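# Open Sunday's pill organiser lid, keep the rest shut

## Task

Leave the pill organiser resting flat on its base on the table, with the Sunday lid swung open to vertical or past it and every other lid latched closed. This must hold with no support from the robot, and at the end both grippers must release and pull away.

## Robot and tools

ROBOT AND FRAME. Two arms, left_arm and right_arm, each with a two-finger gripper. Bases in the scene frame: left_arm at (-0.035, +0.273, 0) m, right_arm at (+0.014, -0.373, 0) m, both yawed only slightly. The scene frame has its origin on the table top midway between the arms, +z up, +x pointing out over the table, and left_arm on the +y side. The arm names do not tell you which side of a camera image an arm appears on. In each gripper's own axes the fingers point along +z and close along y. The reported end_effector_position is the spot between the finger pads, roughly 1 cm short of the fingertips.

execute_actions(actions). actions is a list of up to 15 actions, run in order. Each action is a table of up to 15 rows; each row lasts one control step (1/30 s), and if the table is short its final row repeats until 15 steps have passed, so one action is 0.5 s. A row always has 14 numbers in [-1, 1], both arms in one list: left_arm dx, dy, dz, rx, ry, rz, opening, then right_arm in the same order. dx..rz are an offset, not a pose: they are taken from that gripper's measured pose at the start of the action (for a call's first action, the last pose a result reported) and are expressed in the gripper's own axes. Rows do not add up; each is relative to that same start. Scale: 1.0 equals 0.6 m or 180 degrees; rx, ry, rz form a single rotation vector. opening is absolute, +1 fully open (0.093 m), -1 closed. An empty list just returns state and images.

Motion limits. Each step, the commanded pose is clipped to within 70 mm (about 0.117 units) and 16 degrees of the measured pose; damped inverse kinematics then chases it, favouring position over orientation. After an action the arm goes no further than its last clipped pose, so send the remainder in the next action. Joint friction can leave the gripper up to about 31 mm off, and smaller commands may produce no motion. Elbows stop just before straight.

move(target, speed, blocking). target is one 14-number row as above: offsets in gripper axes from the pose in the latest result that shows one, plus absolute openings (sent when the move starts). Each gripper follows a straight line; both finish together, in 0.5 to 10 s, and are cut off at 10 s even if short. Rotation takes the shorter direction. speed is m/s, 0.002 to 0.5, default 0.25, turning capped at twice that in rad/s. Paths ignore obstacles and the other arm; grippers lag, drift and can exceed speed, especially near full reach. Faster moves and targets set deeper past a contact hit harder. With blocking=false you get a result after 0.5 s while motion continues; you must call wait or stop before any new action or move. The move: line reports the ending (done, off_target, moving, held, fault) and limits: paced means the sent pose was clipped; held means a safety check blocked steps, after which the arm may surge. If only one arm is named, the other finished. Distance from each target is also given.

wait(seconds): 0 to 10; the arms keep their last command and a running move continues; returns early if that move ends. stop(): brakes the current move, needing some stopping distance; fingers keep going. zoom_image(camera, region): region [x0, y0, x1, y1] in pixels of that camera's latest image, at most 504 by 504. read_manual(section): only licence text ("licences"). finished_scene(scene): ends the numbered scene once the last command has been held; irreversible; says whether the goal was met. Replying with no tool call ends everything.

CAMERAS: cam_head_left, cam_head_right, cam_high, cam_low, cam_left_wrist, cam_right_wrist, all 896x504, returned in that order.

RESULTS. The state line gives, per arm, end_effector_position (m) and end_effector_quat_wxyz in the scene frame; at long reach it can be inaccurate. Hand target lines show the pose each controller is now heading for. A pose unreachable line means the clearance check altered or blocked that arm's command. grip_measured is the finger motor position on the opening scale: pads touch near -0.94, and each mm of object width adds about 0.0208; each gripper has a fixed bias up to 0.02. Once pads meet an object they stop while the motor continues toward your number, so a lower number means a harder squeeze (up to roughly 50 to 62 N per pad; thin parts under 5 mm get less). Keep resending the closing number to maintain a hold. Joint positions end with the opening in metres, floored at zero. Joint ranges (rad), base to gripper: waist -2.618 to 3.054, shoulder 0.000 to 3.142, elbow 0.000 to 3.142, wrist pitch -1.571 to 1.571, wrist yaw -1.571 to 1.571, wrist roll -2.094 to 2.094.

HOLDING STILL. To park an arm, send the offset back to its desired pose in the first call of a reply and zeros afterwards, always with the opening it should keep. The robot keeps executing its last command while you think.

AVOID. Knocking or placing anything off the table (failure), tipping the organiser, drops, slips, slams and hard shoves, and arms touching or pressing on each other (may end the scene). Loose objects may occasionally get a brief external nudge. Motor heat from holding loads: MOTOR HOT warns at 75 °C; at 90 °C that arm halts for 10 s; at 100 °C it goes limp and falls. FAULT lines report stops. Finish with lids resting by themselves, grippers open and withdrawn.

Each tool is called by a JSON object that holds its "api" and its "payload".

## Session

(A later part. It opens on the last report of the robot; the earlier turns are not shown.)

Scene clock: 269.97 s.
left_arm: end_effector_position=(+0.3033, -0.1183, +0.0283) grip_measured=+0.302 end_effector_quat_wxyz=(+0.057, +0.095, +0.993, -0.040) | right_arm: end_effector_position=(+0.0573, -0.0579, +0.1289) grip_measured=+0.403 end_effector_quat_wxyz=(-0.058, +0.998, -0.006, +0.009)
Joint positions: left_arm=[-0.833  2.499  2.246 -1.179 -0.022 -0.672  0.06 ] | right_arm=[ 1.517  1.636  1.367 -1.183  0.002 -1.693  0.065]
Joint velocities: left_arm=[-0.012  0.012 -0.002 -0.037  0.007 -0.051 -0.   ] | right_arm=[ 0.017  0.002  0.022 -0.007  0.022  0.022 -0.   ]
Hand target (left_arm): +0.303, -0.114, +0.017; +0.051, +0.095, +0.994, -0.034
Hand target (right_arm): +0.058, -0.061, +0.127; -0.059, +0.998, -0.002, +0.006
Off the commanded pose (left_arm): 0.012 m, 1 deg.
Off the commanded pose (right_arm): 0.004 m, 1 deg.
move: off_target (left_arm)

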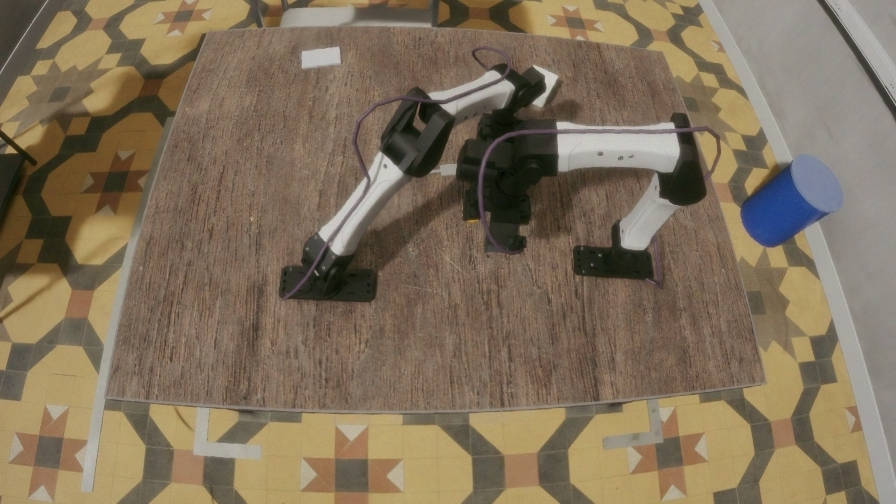

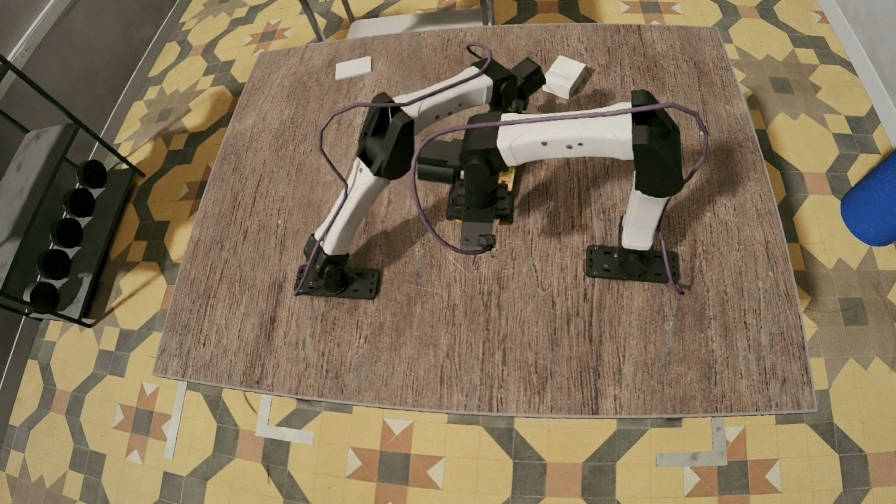

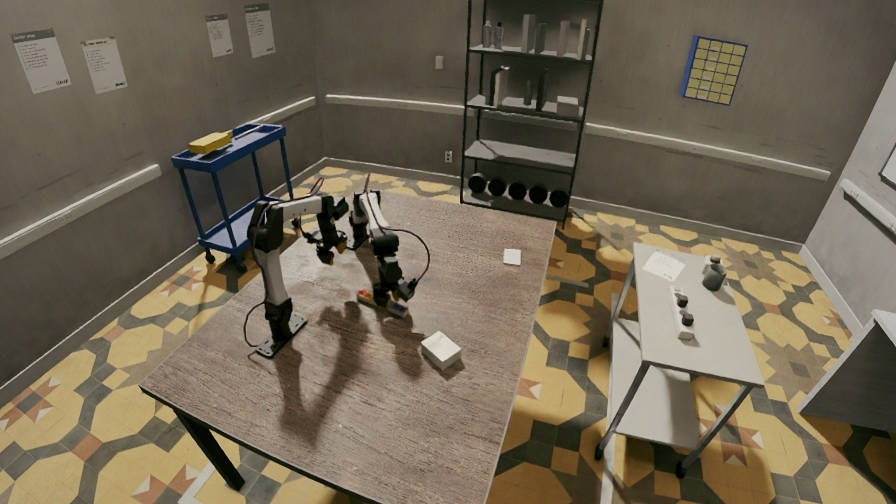

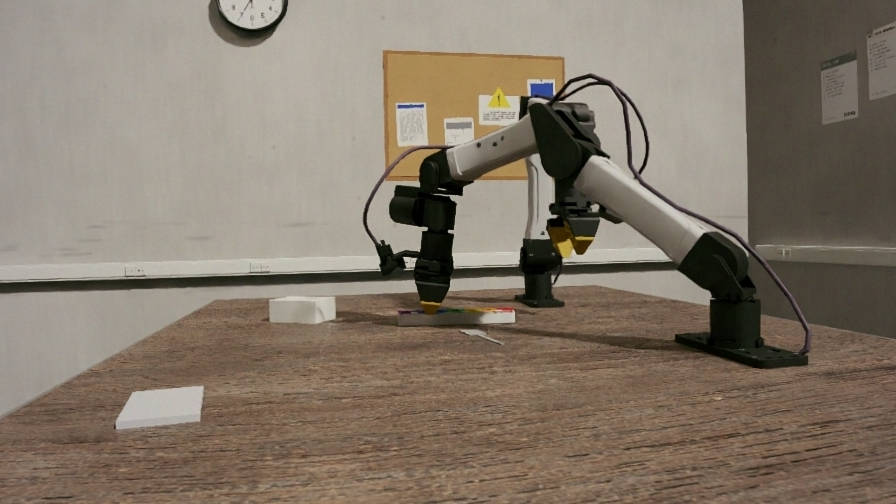

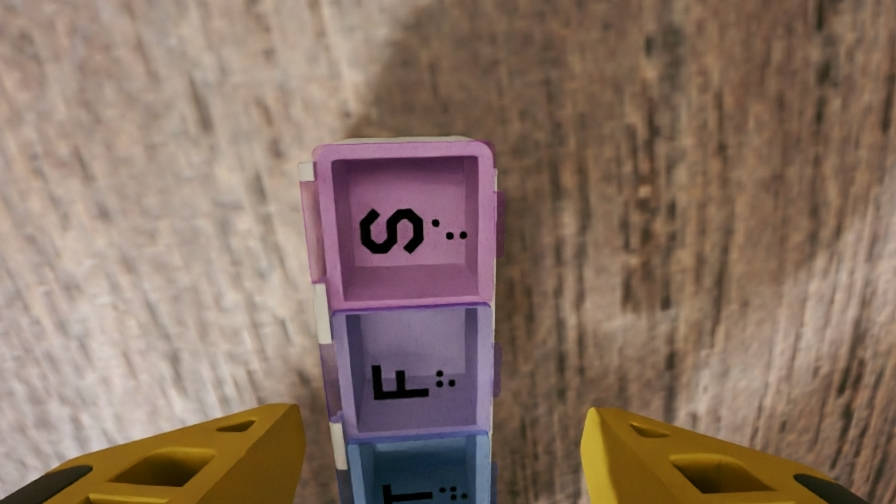

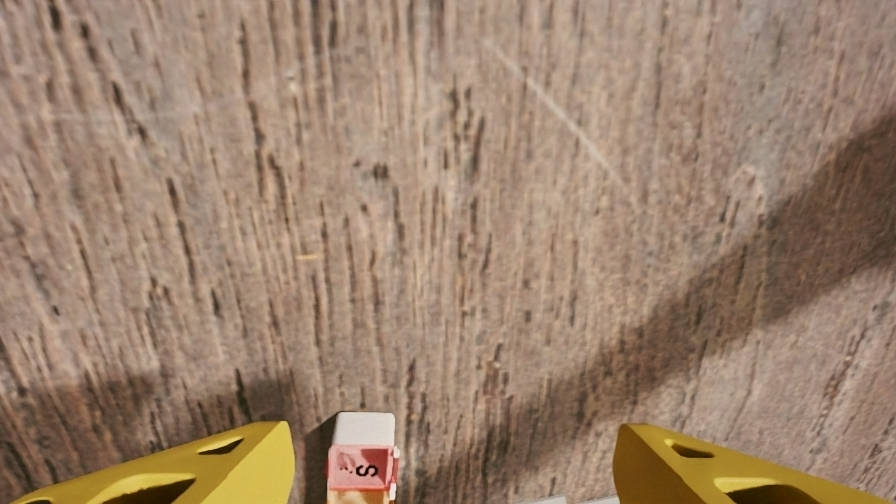

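{"api": "move", "payload": {"target": [0, 0.014, 0.037, 0, 0, 0, 0.3, 0, 0, 0, 0, 0, 0, 0.4], "speed": 0.06}}

Scene clock: 277.63 s.
left_arm: end_effector_position=(+0.3031, -0.1180, +0.0099) grip_measured=+0.302 end_effector_quat_wxyz=(+0.058, +0.098, +0.993, -0.041) | right_arm: end_effector_position=(+0.0573, -0.0577, +0.1289) grip_measured=+0.403 end_effector_quat_wxyz=(-0.059, +0.998, -0.004, +0.009)
Joint positions: left_arm=[-0.833  2.499  2.173 -1.104 -0.022 -0.667  0.06 ] | right_arm=[ 1.517  1.636  1.367 -1.183  0.002 -1.696  0.065]
Joint velocities: left_arm=[-0.002 -0.002 -0.007 -0.022  0.051  0.022  0.   ] | right_arm=[-0.007 -0.007 -0.007  0.081  0.037  0.022 -0.   ]
Hand target (left_arm): +0.307, -0.112, +0.006; +0.057, +0.095, +0.993, -0.040
Hand target (right_arm): +0.057, -0.058, +0.129; -0.059, +0.998, -0.006, +0.009
Off the commanded pose (left_arm): 0.008 m, 0 deg.
Off the commanded pose (right_arm): 0.000 m, 0 deg.
move: done

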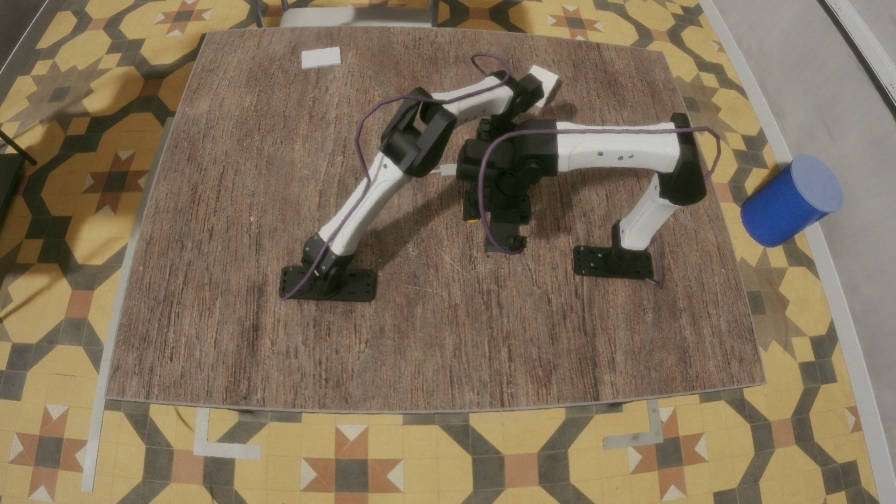

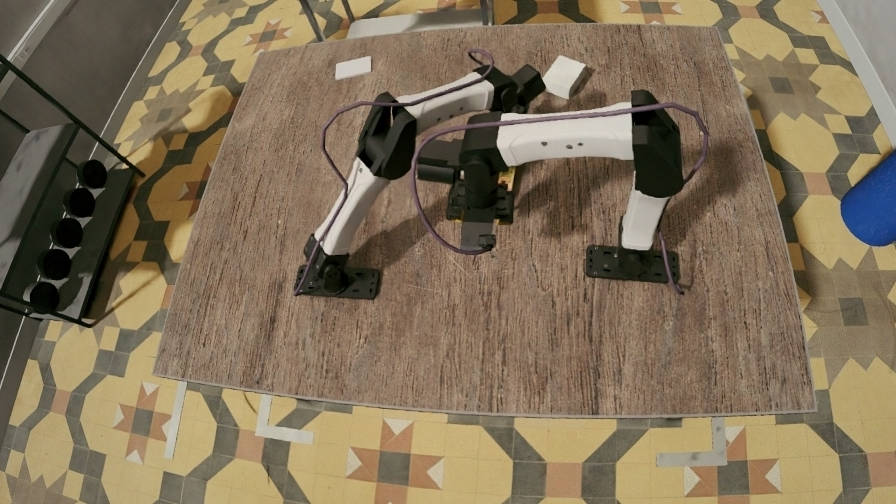

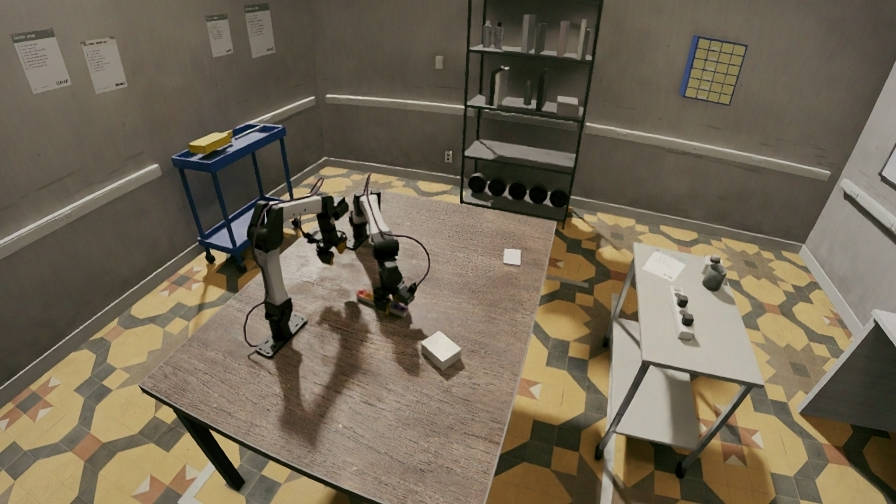

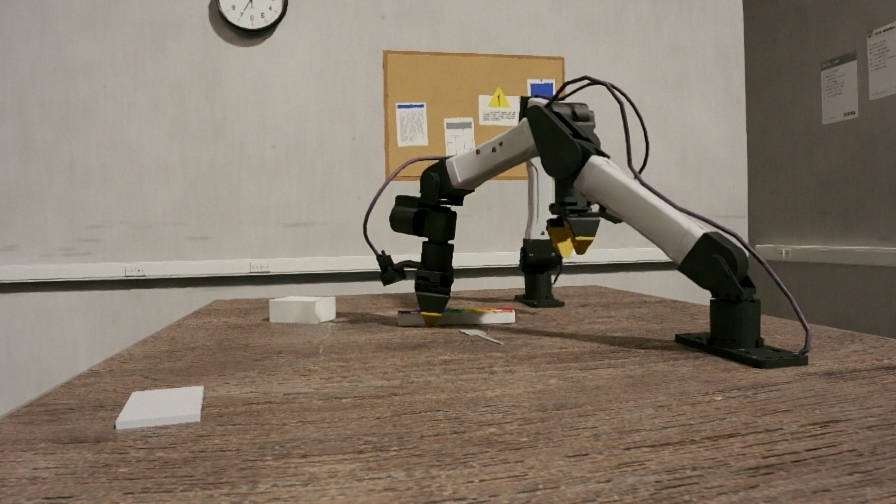

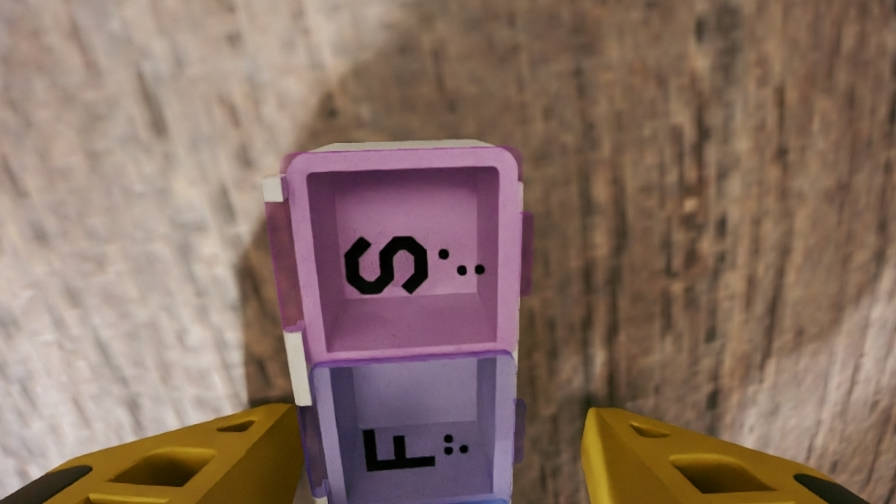

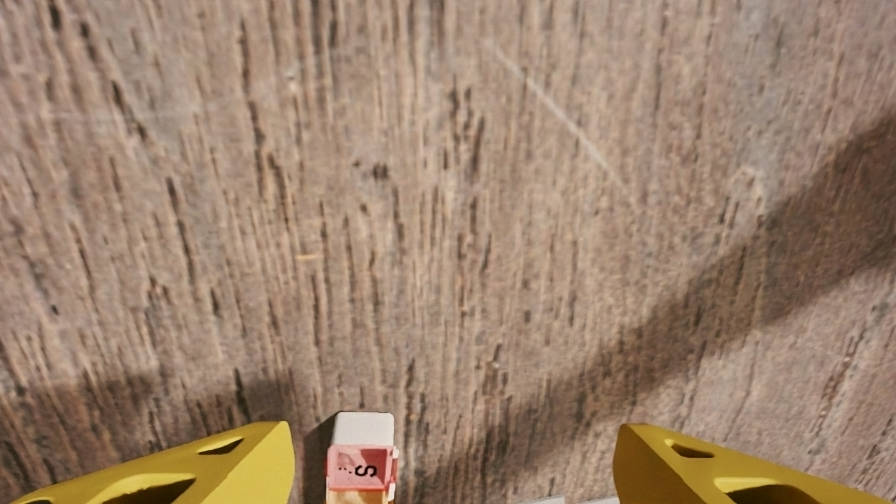

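{"api": "execute_actions", "payload": {"actions": [[[0, 0.008, -0.02, 0, 0, 0, 0.3, 0, 0, 0, 0, 0, 0, 0.4]]]}}

Scene clock: 288.60 s.
left_arm: end_effector_position=(+0.3020, -0.1168, +0.0157) grip_measured=+0.302 end_effector_quat_wxyz=(+0.058, +0.098, +0.993, -0.041) | right_arm: end_effector_position=(+0.0573, -0.0577, +0.1289) grip_measured=+0.403 end_effector_quat_wxyz=(-0.059, +0.998, -0.004, +0.009)
Joint positions: left_arm=[-0.833  2.487  2.173 -1.116 -0.022 -0.667  0.06 ] | right_arm=[ 1.517  1.636  1.367 -1.183  0.002 -1.696  0.065]
Joint velocities: left_arm=[-0.017  0.002  0.007 -0.007  0.037 -0.007 -0.001] | right_arm=[ 0.012  0.012 -0.032 -0.066  0.022 -0.022 -0.001]
Hand target (left_arm): +0.303, -0.112, +0.021; +0.058, +0.098, +0.993, -0.041
Hand target (right_arm): +0.057, -0.058, +0.129; -0.059, +0.998, -0.004, +0.009
Off the commanded pose (left_arm): 0.007 m, 0 deg.
Off the commanded pose (right_arm): 0.000 m, 0 deg.

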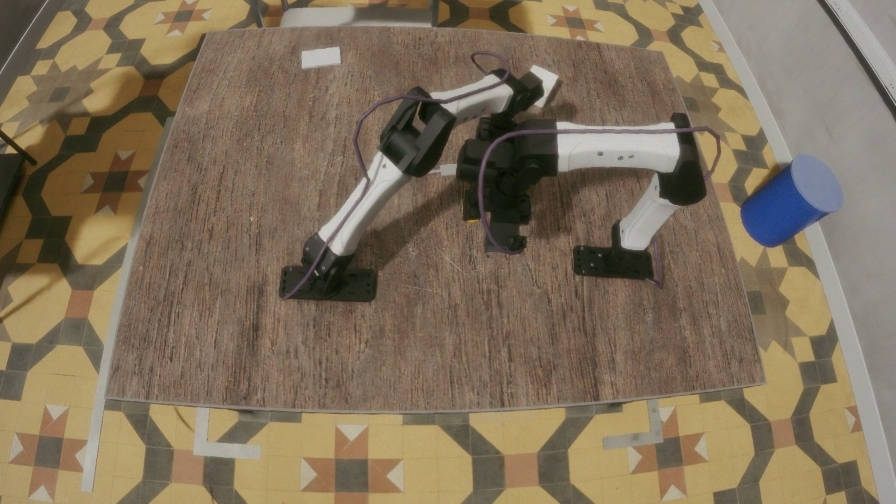

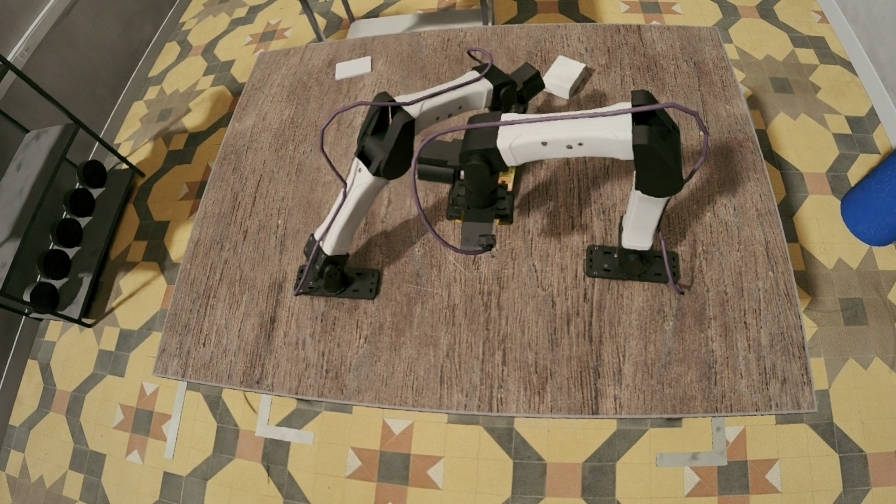

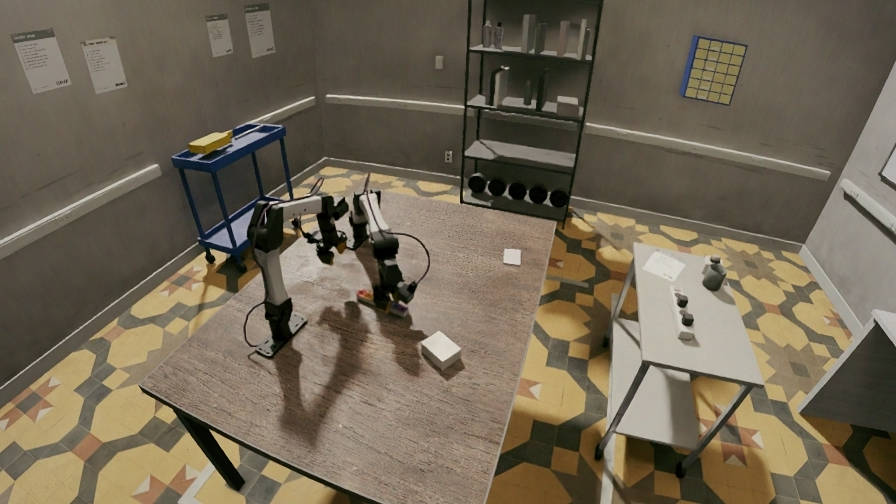

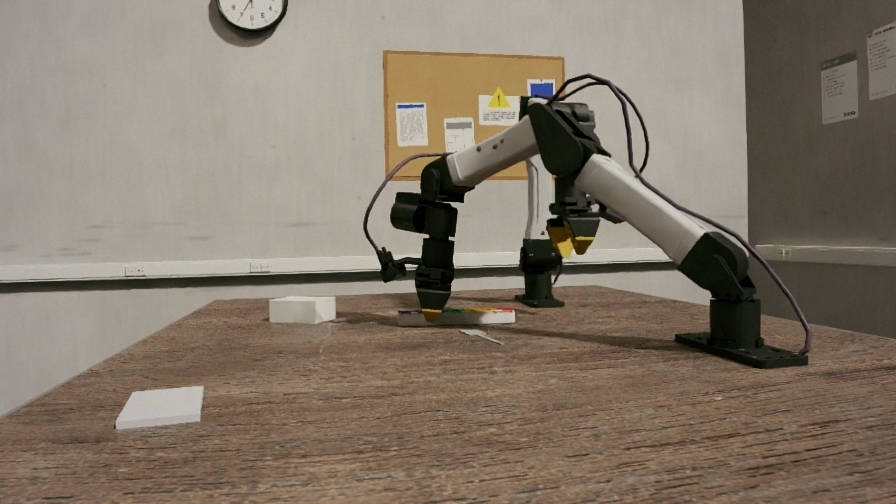

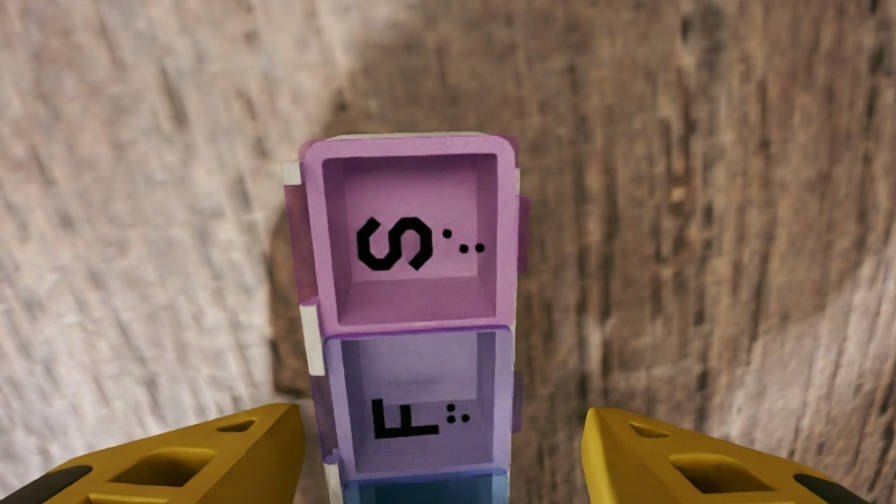

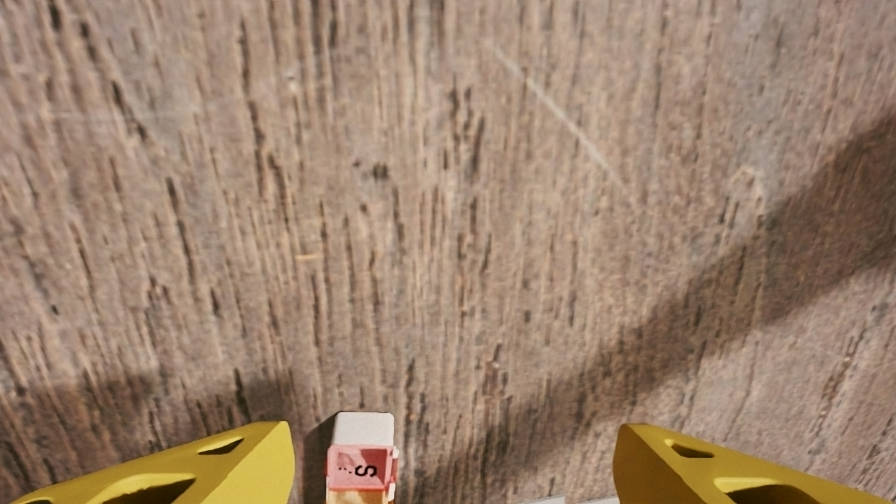

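{"api": "execute_actions", "payload": {"actions": [[[0,0,0,0,0,0,0.22,0,0,0,0,0,0,0.4],[0,0,0,0,0,0,0.14,0,0,0,0,0,0,0.4],[0,0,0,0,0,0,0.07,0,0,0,0,0,0,0.4],[0,0,0,0,0,0,0.01,0,0,0,0,0,0,0.4],[0,0,0,0,0,0,-0.04,0,0,0,0,0,0,0.4],[0,0,0,0,0,0,-0.09,0,0,0,0,0,0,0.4],[0,0,0,0,0,0,-0.13,0,0,0,0,0,0,0.4],[0,0,0,0,0,0,-0.17,0,0,0,0,0,0,0.4],[0,0,0,0,0,0,-0.20,0,0,0,0,0,0,0.4],[0,0,0,0,0,0,-0.23,0,0,0,0,0,0,0.4],[0,0,0,0,0,0,-0.26,0,0,0,0,0,0,0.4],[0,0,0,0,0,0,-0.29,0,0,0,0,0,0,0.4],[0,0,0,0,0,0,-0.32,0,0,0,0,0,0,0.4],[0,0,0,0,0,0,-0.35,0,0,0,0,0,0,0.4],[0,0,0,0,0,0,-0.38,0,0,0,0,0,0,0.4]]]}}

{"api": "move", "payload": {"target": [0.211, 0.0525, -0.030, 0, 0, 0, -0.38, 0, -0.003, 0.13, 0, 0, 0.045, 0.4], "speed": 0.1}}

Scene clock: 356.20 s.
left_arm: end_effector_position=(+0.3019, -0.1167, +0.0157) grip_measured=-0.353 end_effector_quat_wxyz=(+0.058, +0.098, +0.993, -0.041) | right_arm: end_effector_position=(+0.0573, -0.0577, +0.1289) grip_measured=+0.403 end_effector_quat_wxyz=(-0.059, +0.998, -0.004, +0.009)
Joint positions: left_arm=[-0.833  2.487  2.173 -1.116 -0.022 -0.667  0.028] | right_arm=[ 1.517  1.636  1.367 -1.183  0.002 -1.696  0.065]
Joint velocities: left_arm=[-0.022  0.012 -0.032  0.051 -0.037  0.095 -0.03 ] | right_arm=[ 0.002 -0.017 -0.002  0.007 -0.007 -0.037 -0.001]
Hand target (left_arm): +0.302, -0.117, +0.016; +0.058, +0.098, +0.993, -0.041
Hand target (right_arm): +0.057, -0.058, +0.129; -0.059, +0.998, -0.004, +0.009
Off the commanded pose (left_arm): 0.000 m, 0 deg.
Off the commanded pose (right_arm): 0.000 m, 0 deg.

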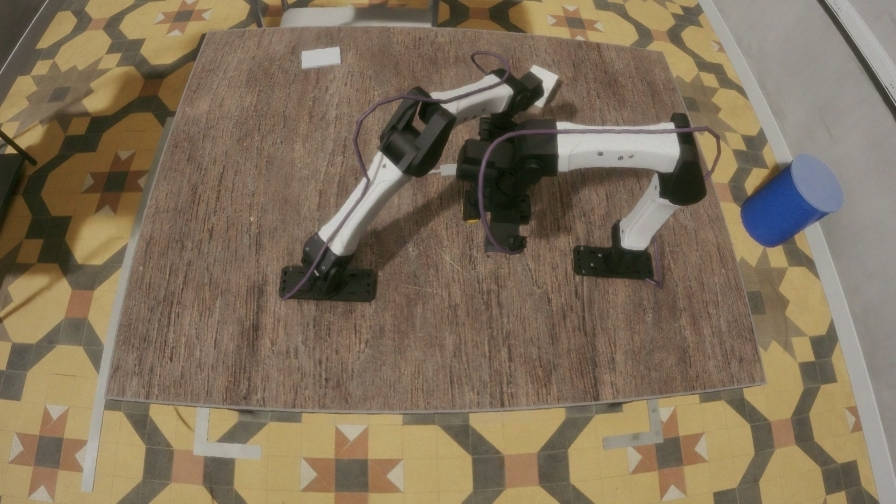

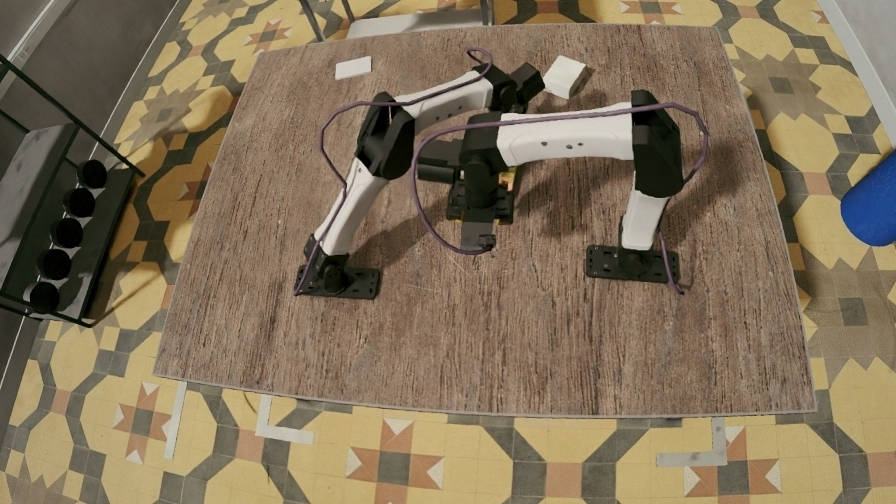

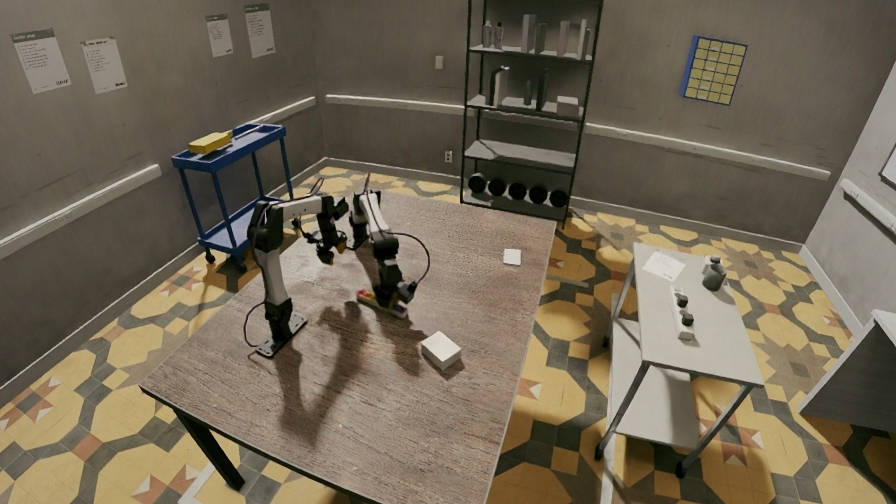

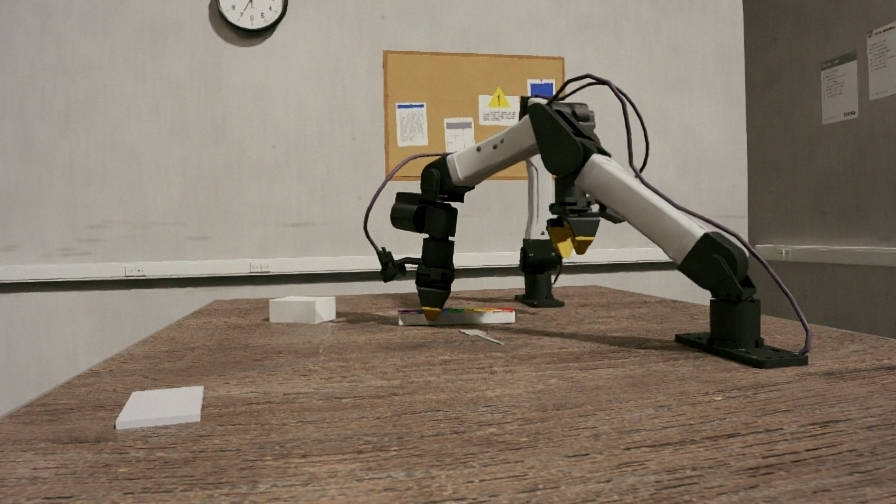

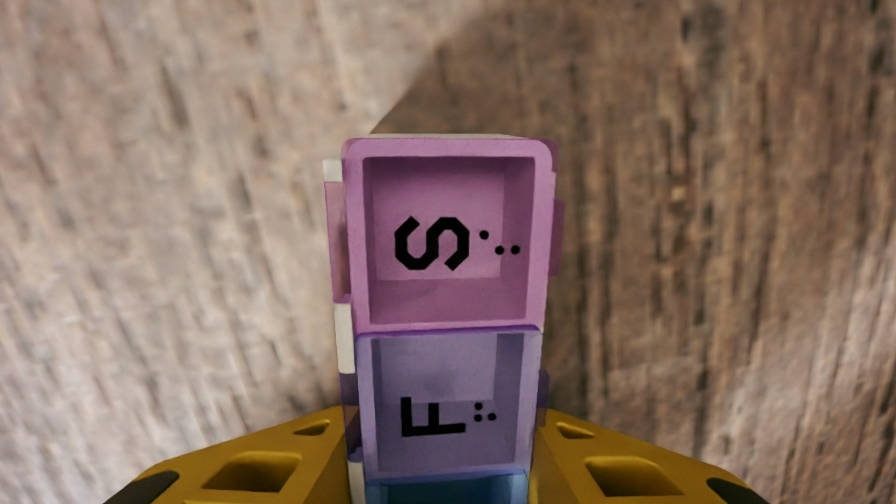

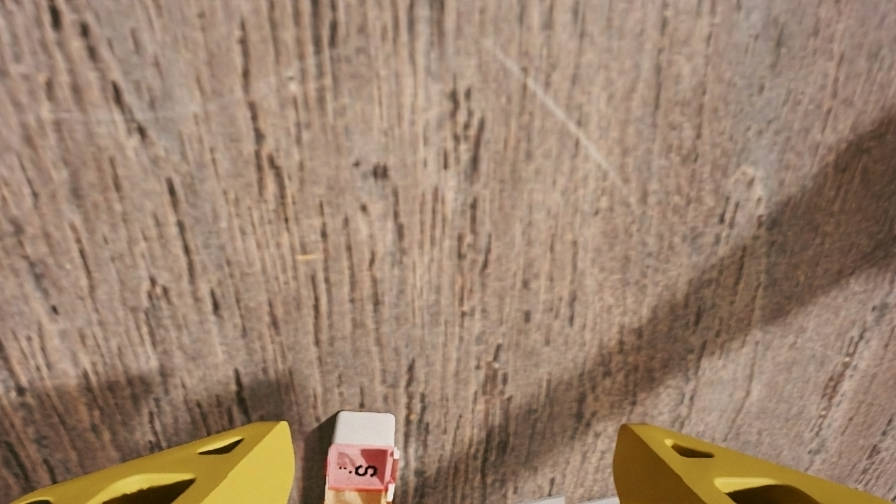

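Scene clock: 358.00 s.
left_arm: end_effector_position=(+0.1868, -0.0625, +0.0151) grip_measured=-0.366 end_effector_quat_wxyz=(+0.057, +0.098, +0.993, -0.040) | right_arm: end_effector_position=(+0.0592, -0.0434, +0.0624) grip_measured=+0.403 end_effector_quat_wxyz=(-0.072, +0.995, -0.069, +0.006)
Joint positions: left_arm=[-0.971  2.026  1.398 -0.808 -0.039 -0.802  0.028] | right_arm=[ 1.517  1.708  1.175 -0.893  0.002 -1.567  0.065]
Joint velocities: left_arm=[ 0.007 -0.007 -0.002  0.022 -0.007 -0.022 -0.   ] | right_arm=[-0.017 -0.002 -0.007  0.007  0.007 -0.007 -0.001]
Hand target (left_arm): +0.183, -0.060, +0.014; +0.060, +0.098, +0.993, -0.040
Hand target (right_arm): +0.059, -0.048, +0.052; -0.059, +0.995, -0.075, +0.005
Off the commanded pose (left_arm): 0.004 m, 0 deg.
Off the commanded pose (right_arm): 0.011 m, 2 deg.
move: off_target (right_arm)

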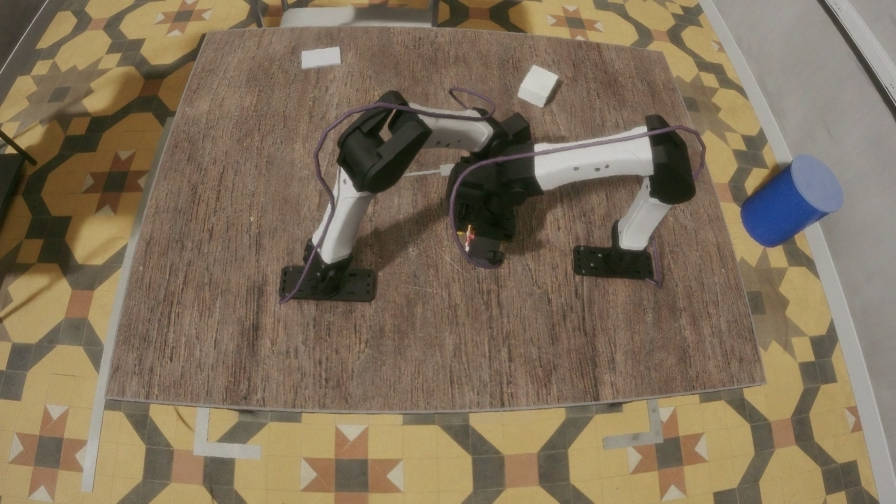

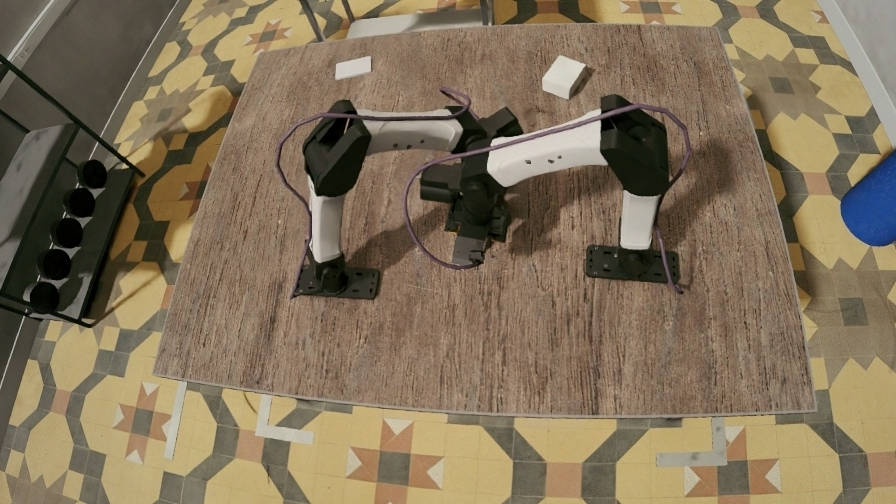

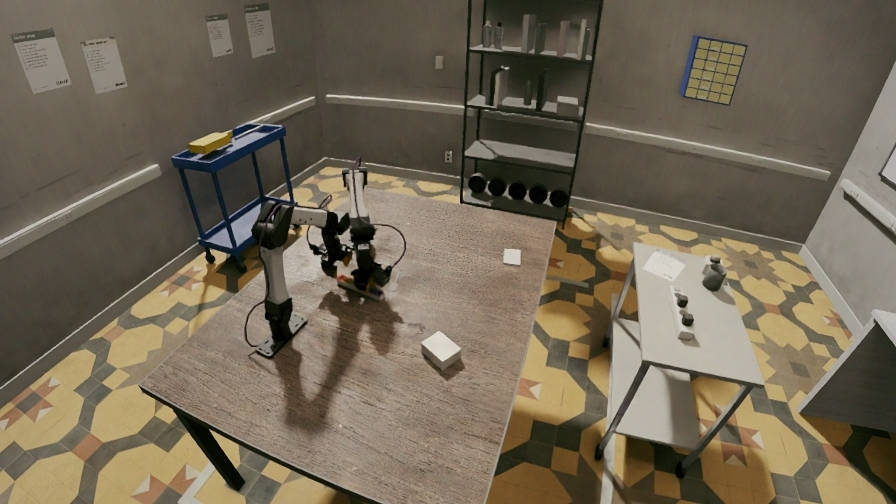

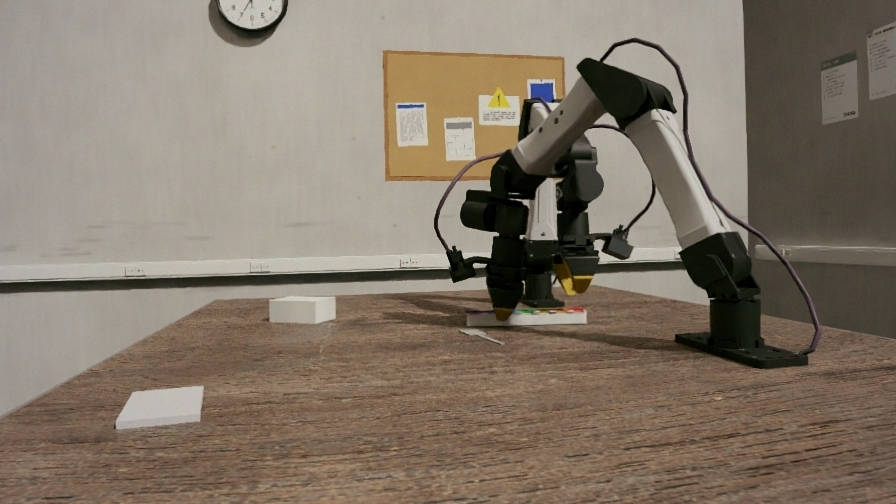

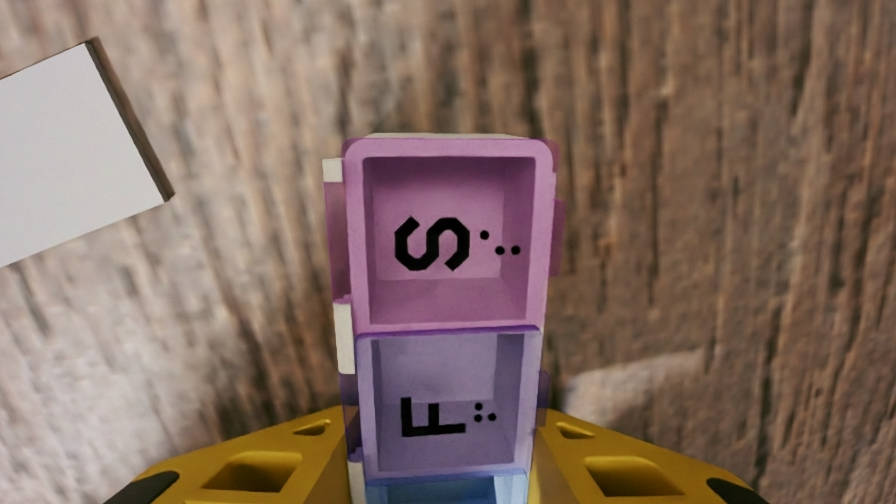

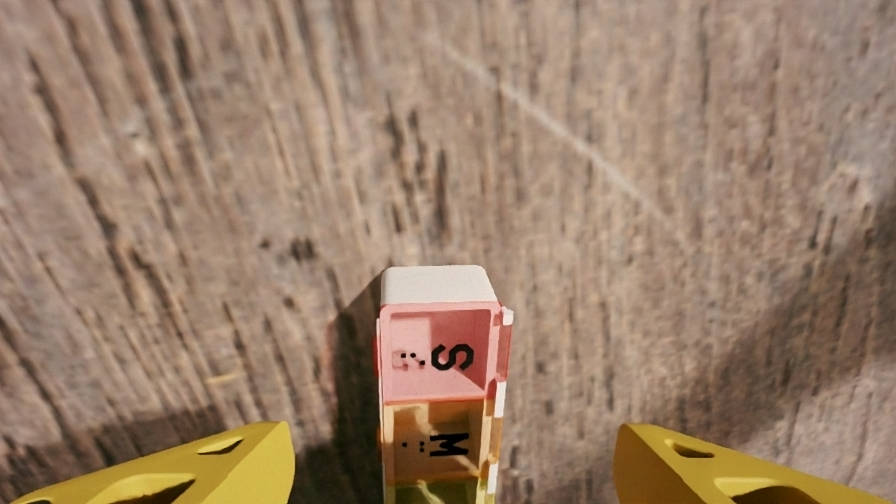

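{"api": "move", "payload": {"target": [0, 0, 0.012, 0, 0, 0, -0.38, 0, 0.012, 0.072, -0.0226, 0, 0, 0.4], "speed": 0.06}}

Scene clock: 379.80 s.
left_arm: end_effector_position=(+0.1877, -0.0640, +0.0154) grip_measured=-0.366 end_effector_quat_wxyz=(+0.059, +0.098, +0.992, -0.043) | right_arm: end_effector_position=(+0.0597, -0.0397, +0.0290) grip_measured=+0.403 end_effector_quat_wxyz=(-0.049, +0.996, -0.069, +0.004)
Joint positions: left_arm=[-0.971  2.026  1.398 -0.801 -0.039 -0.803  0.028] | right_arm=[ 1.517  1.803  1.155 -0.824  0.002 -1.566  0.065]
Joint velocities: left_arm=[ 0.012  0.002 -0.007  0.007  0.051 -0.037  0.   ] | right_arm=[-0.017 -0.007 -0.007 -0.022  0.051 -0.051 -0.   ]
Hand target (left_arm): +0.187, -0.063, +0.008; +0.057, +0.099, +0.993, -0.040
Hand target (right_arm): +0.059, -0.045, +0.019; -0.037, +0.997, -0.069, +0.003
Off the commanded pose (left_arm): 0.007 m, 0 deg.
Off the commanded pose (right_arm): 0.011 m, 1 deg.
move: off_target (right_arm)

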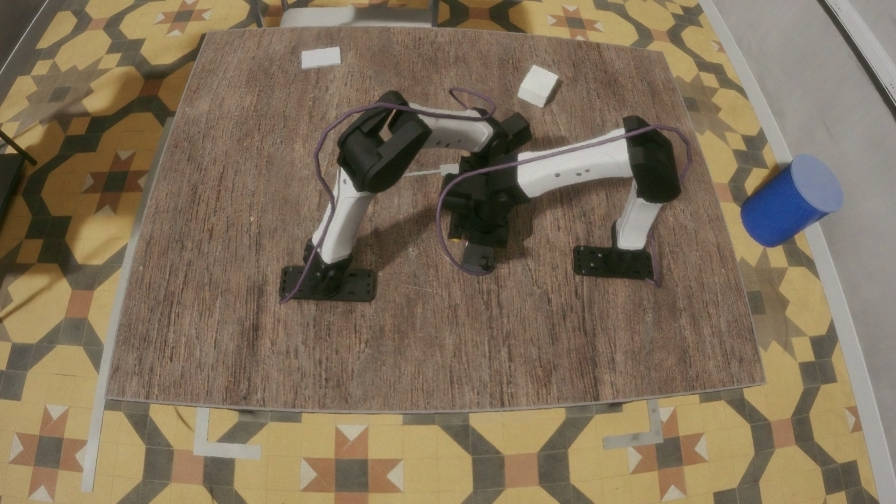

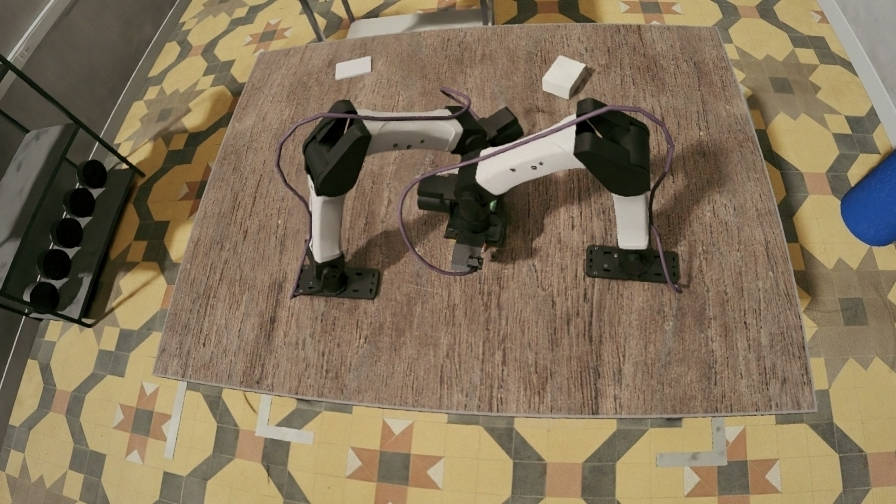

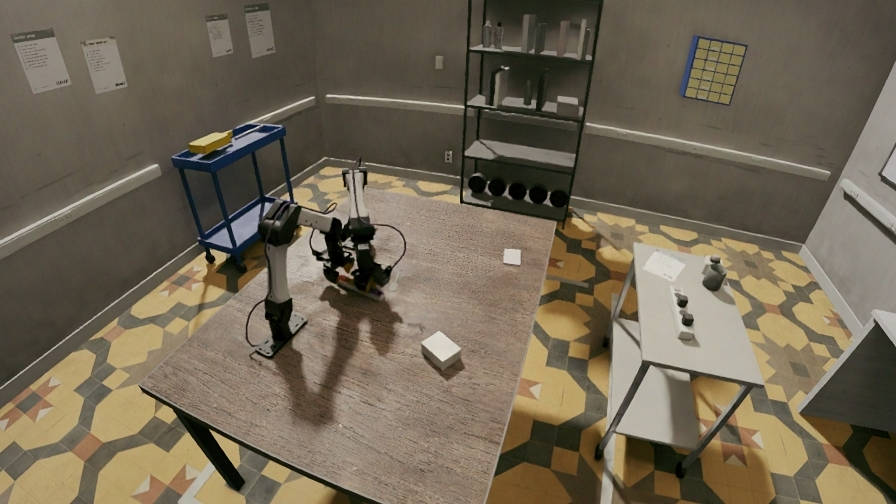

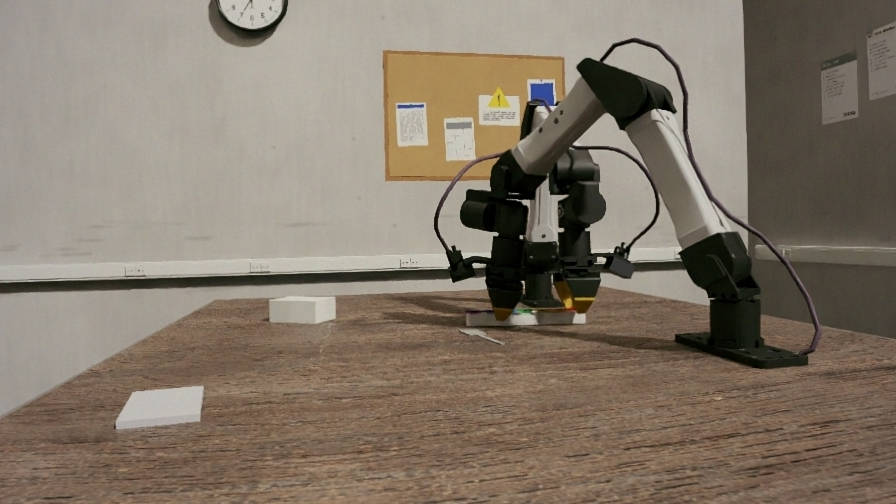

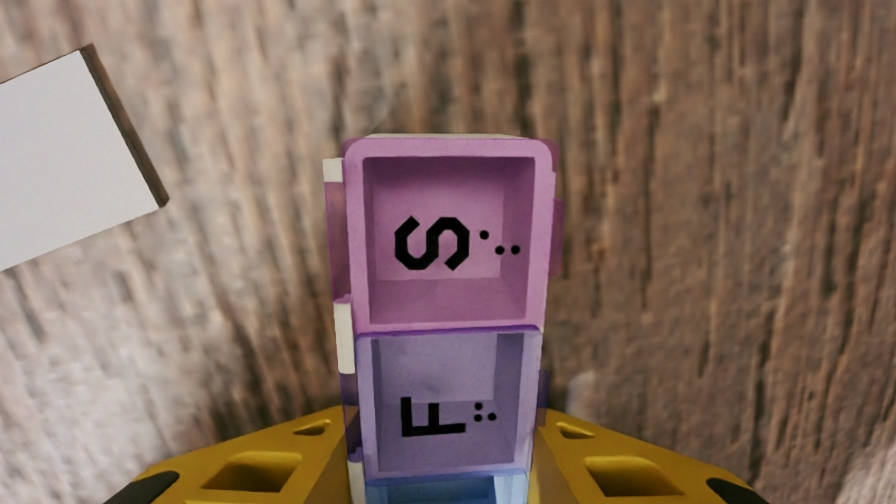

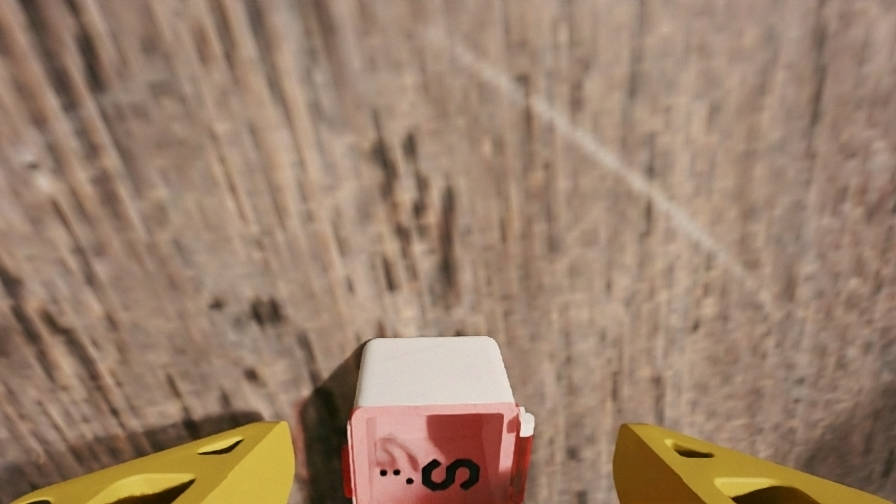

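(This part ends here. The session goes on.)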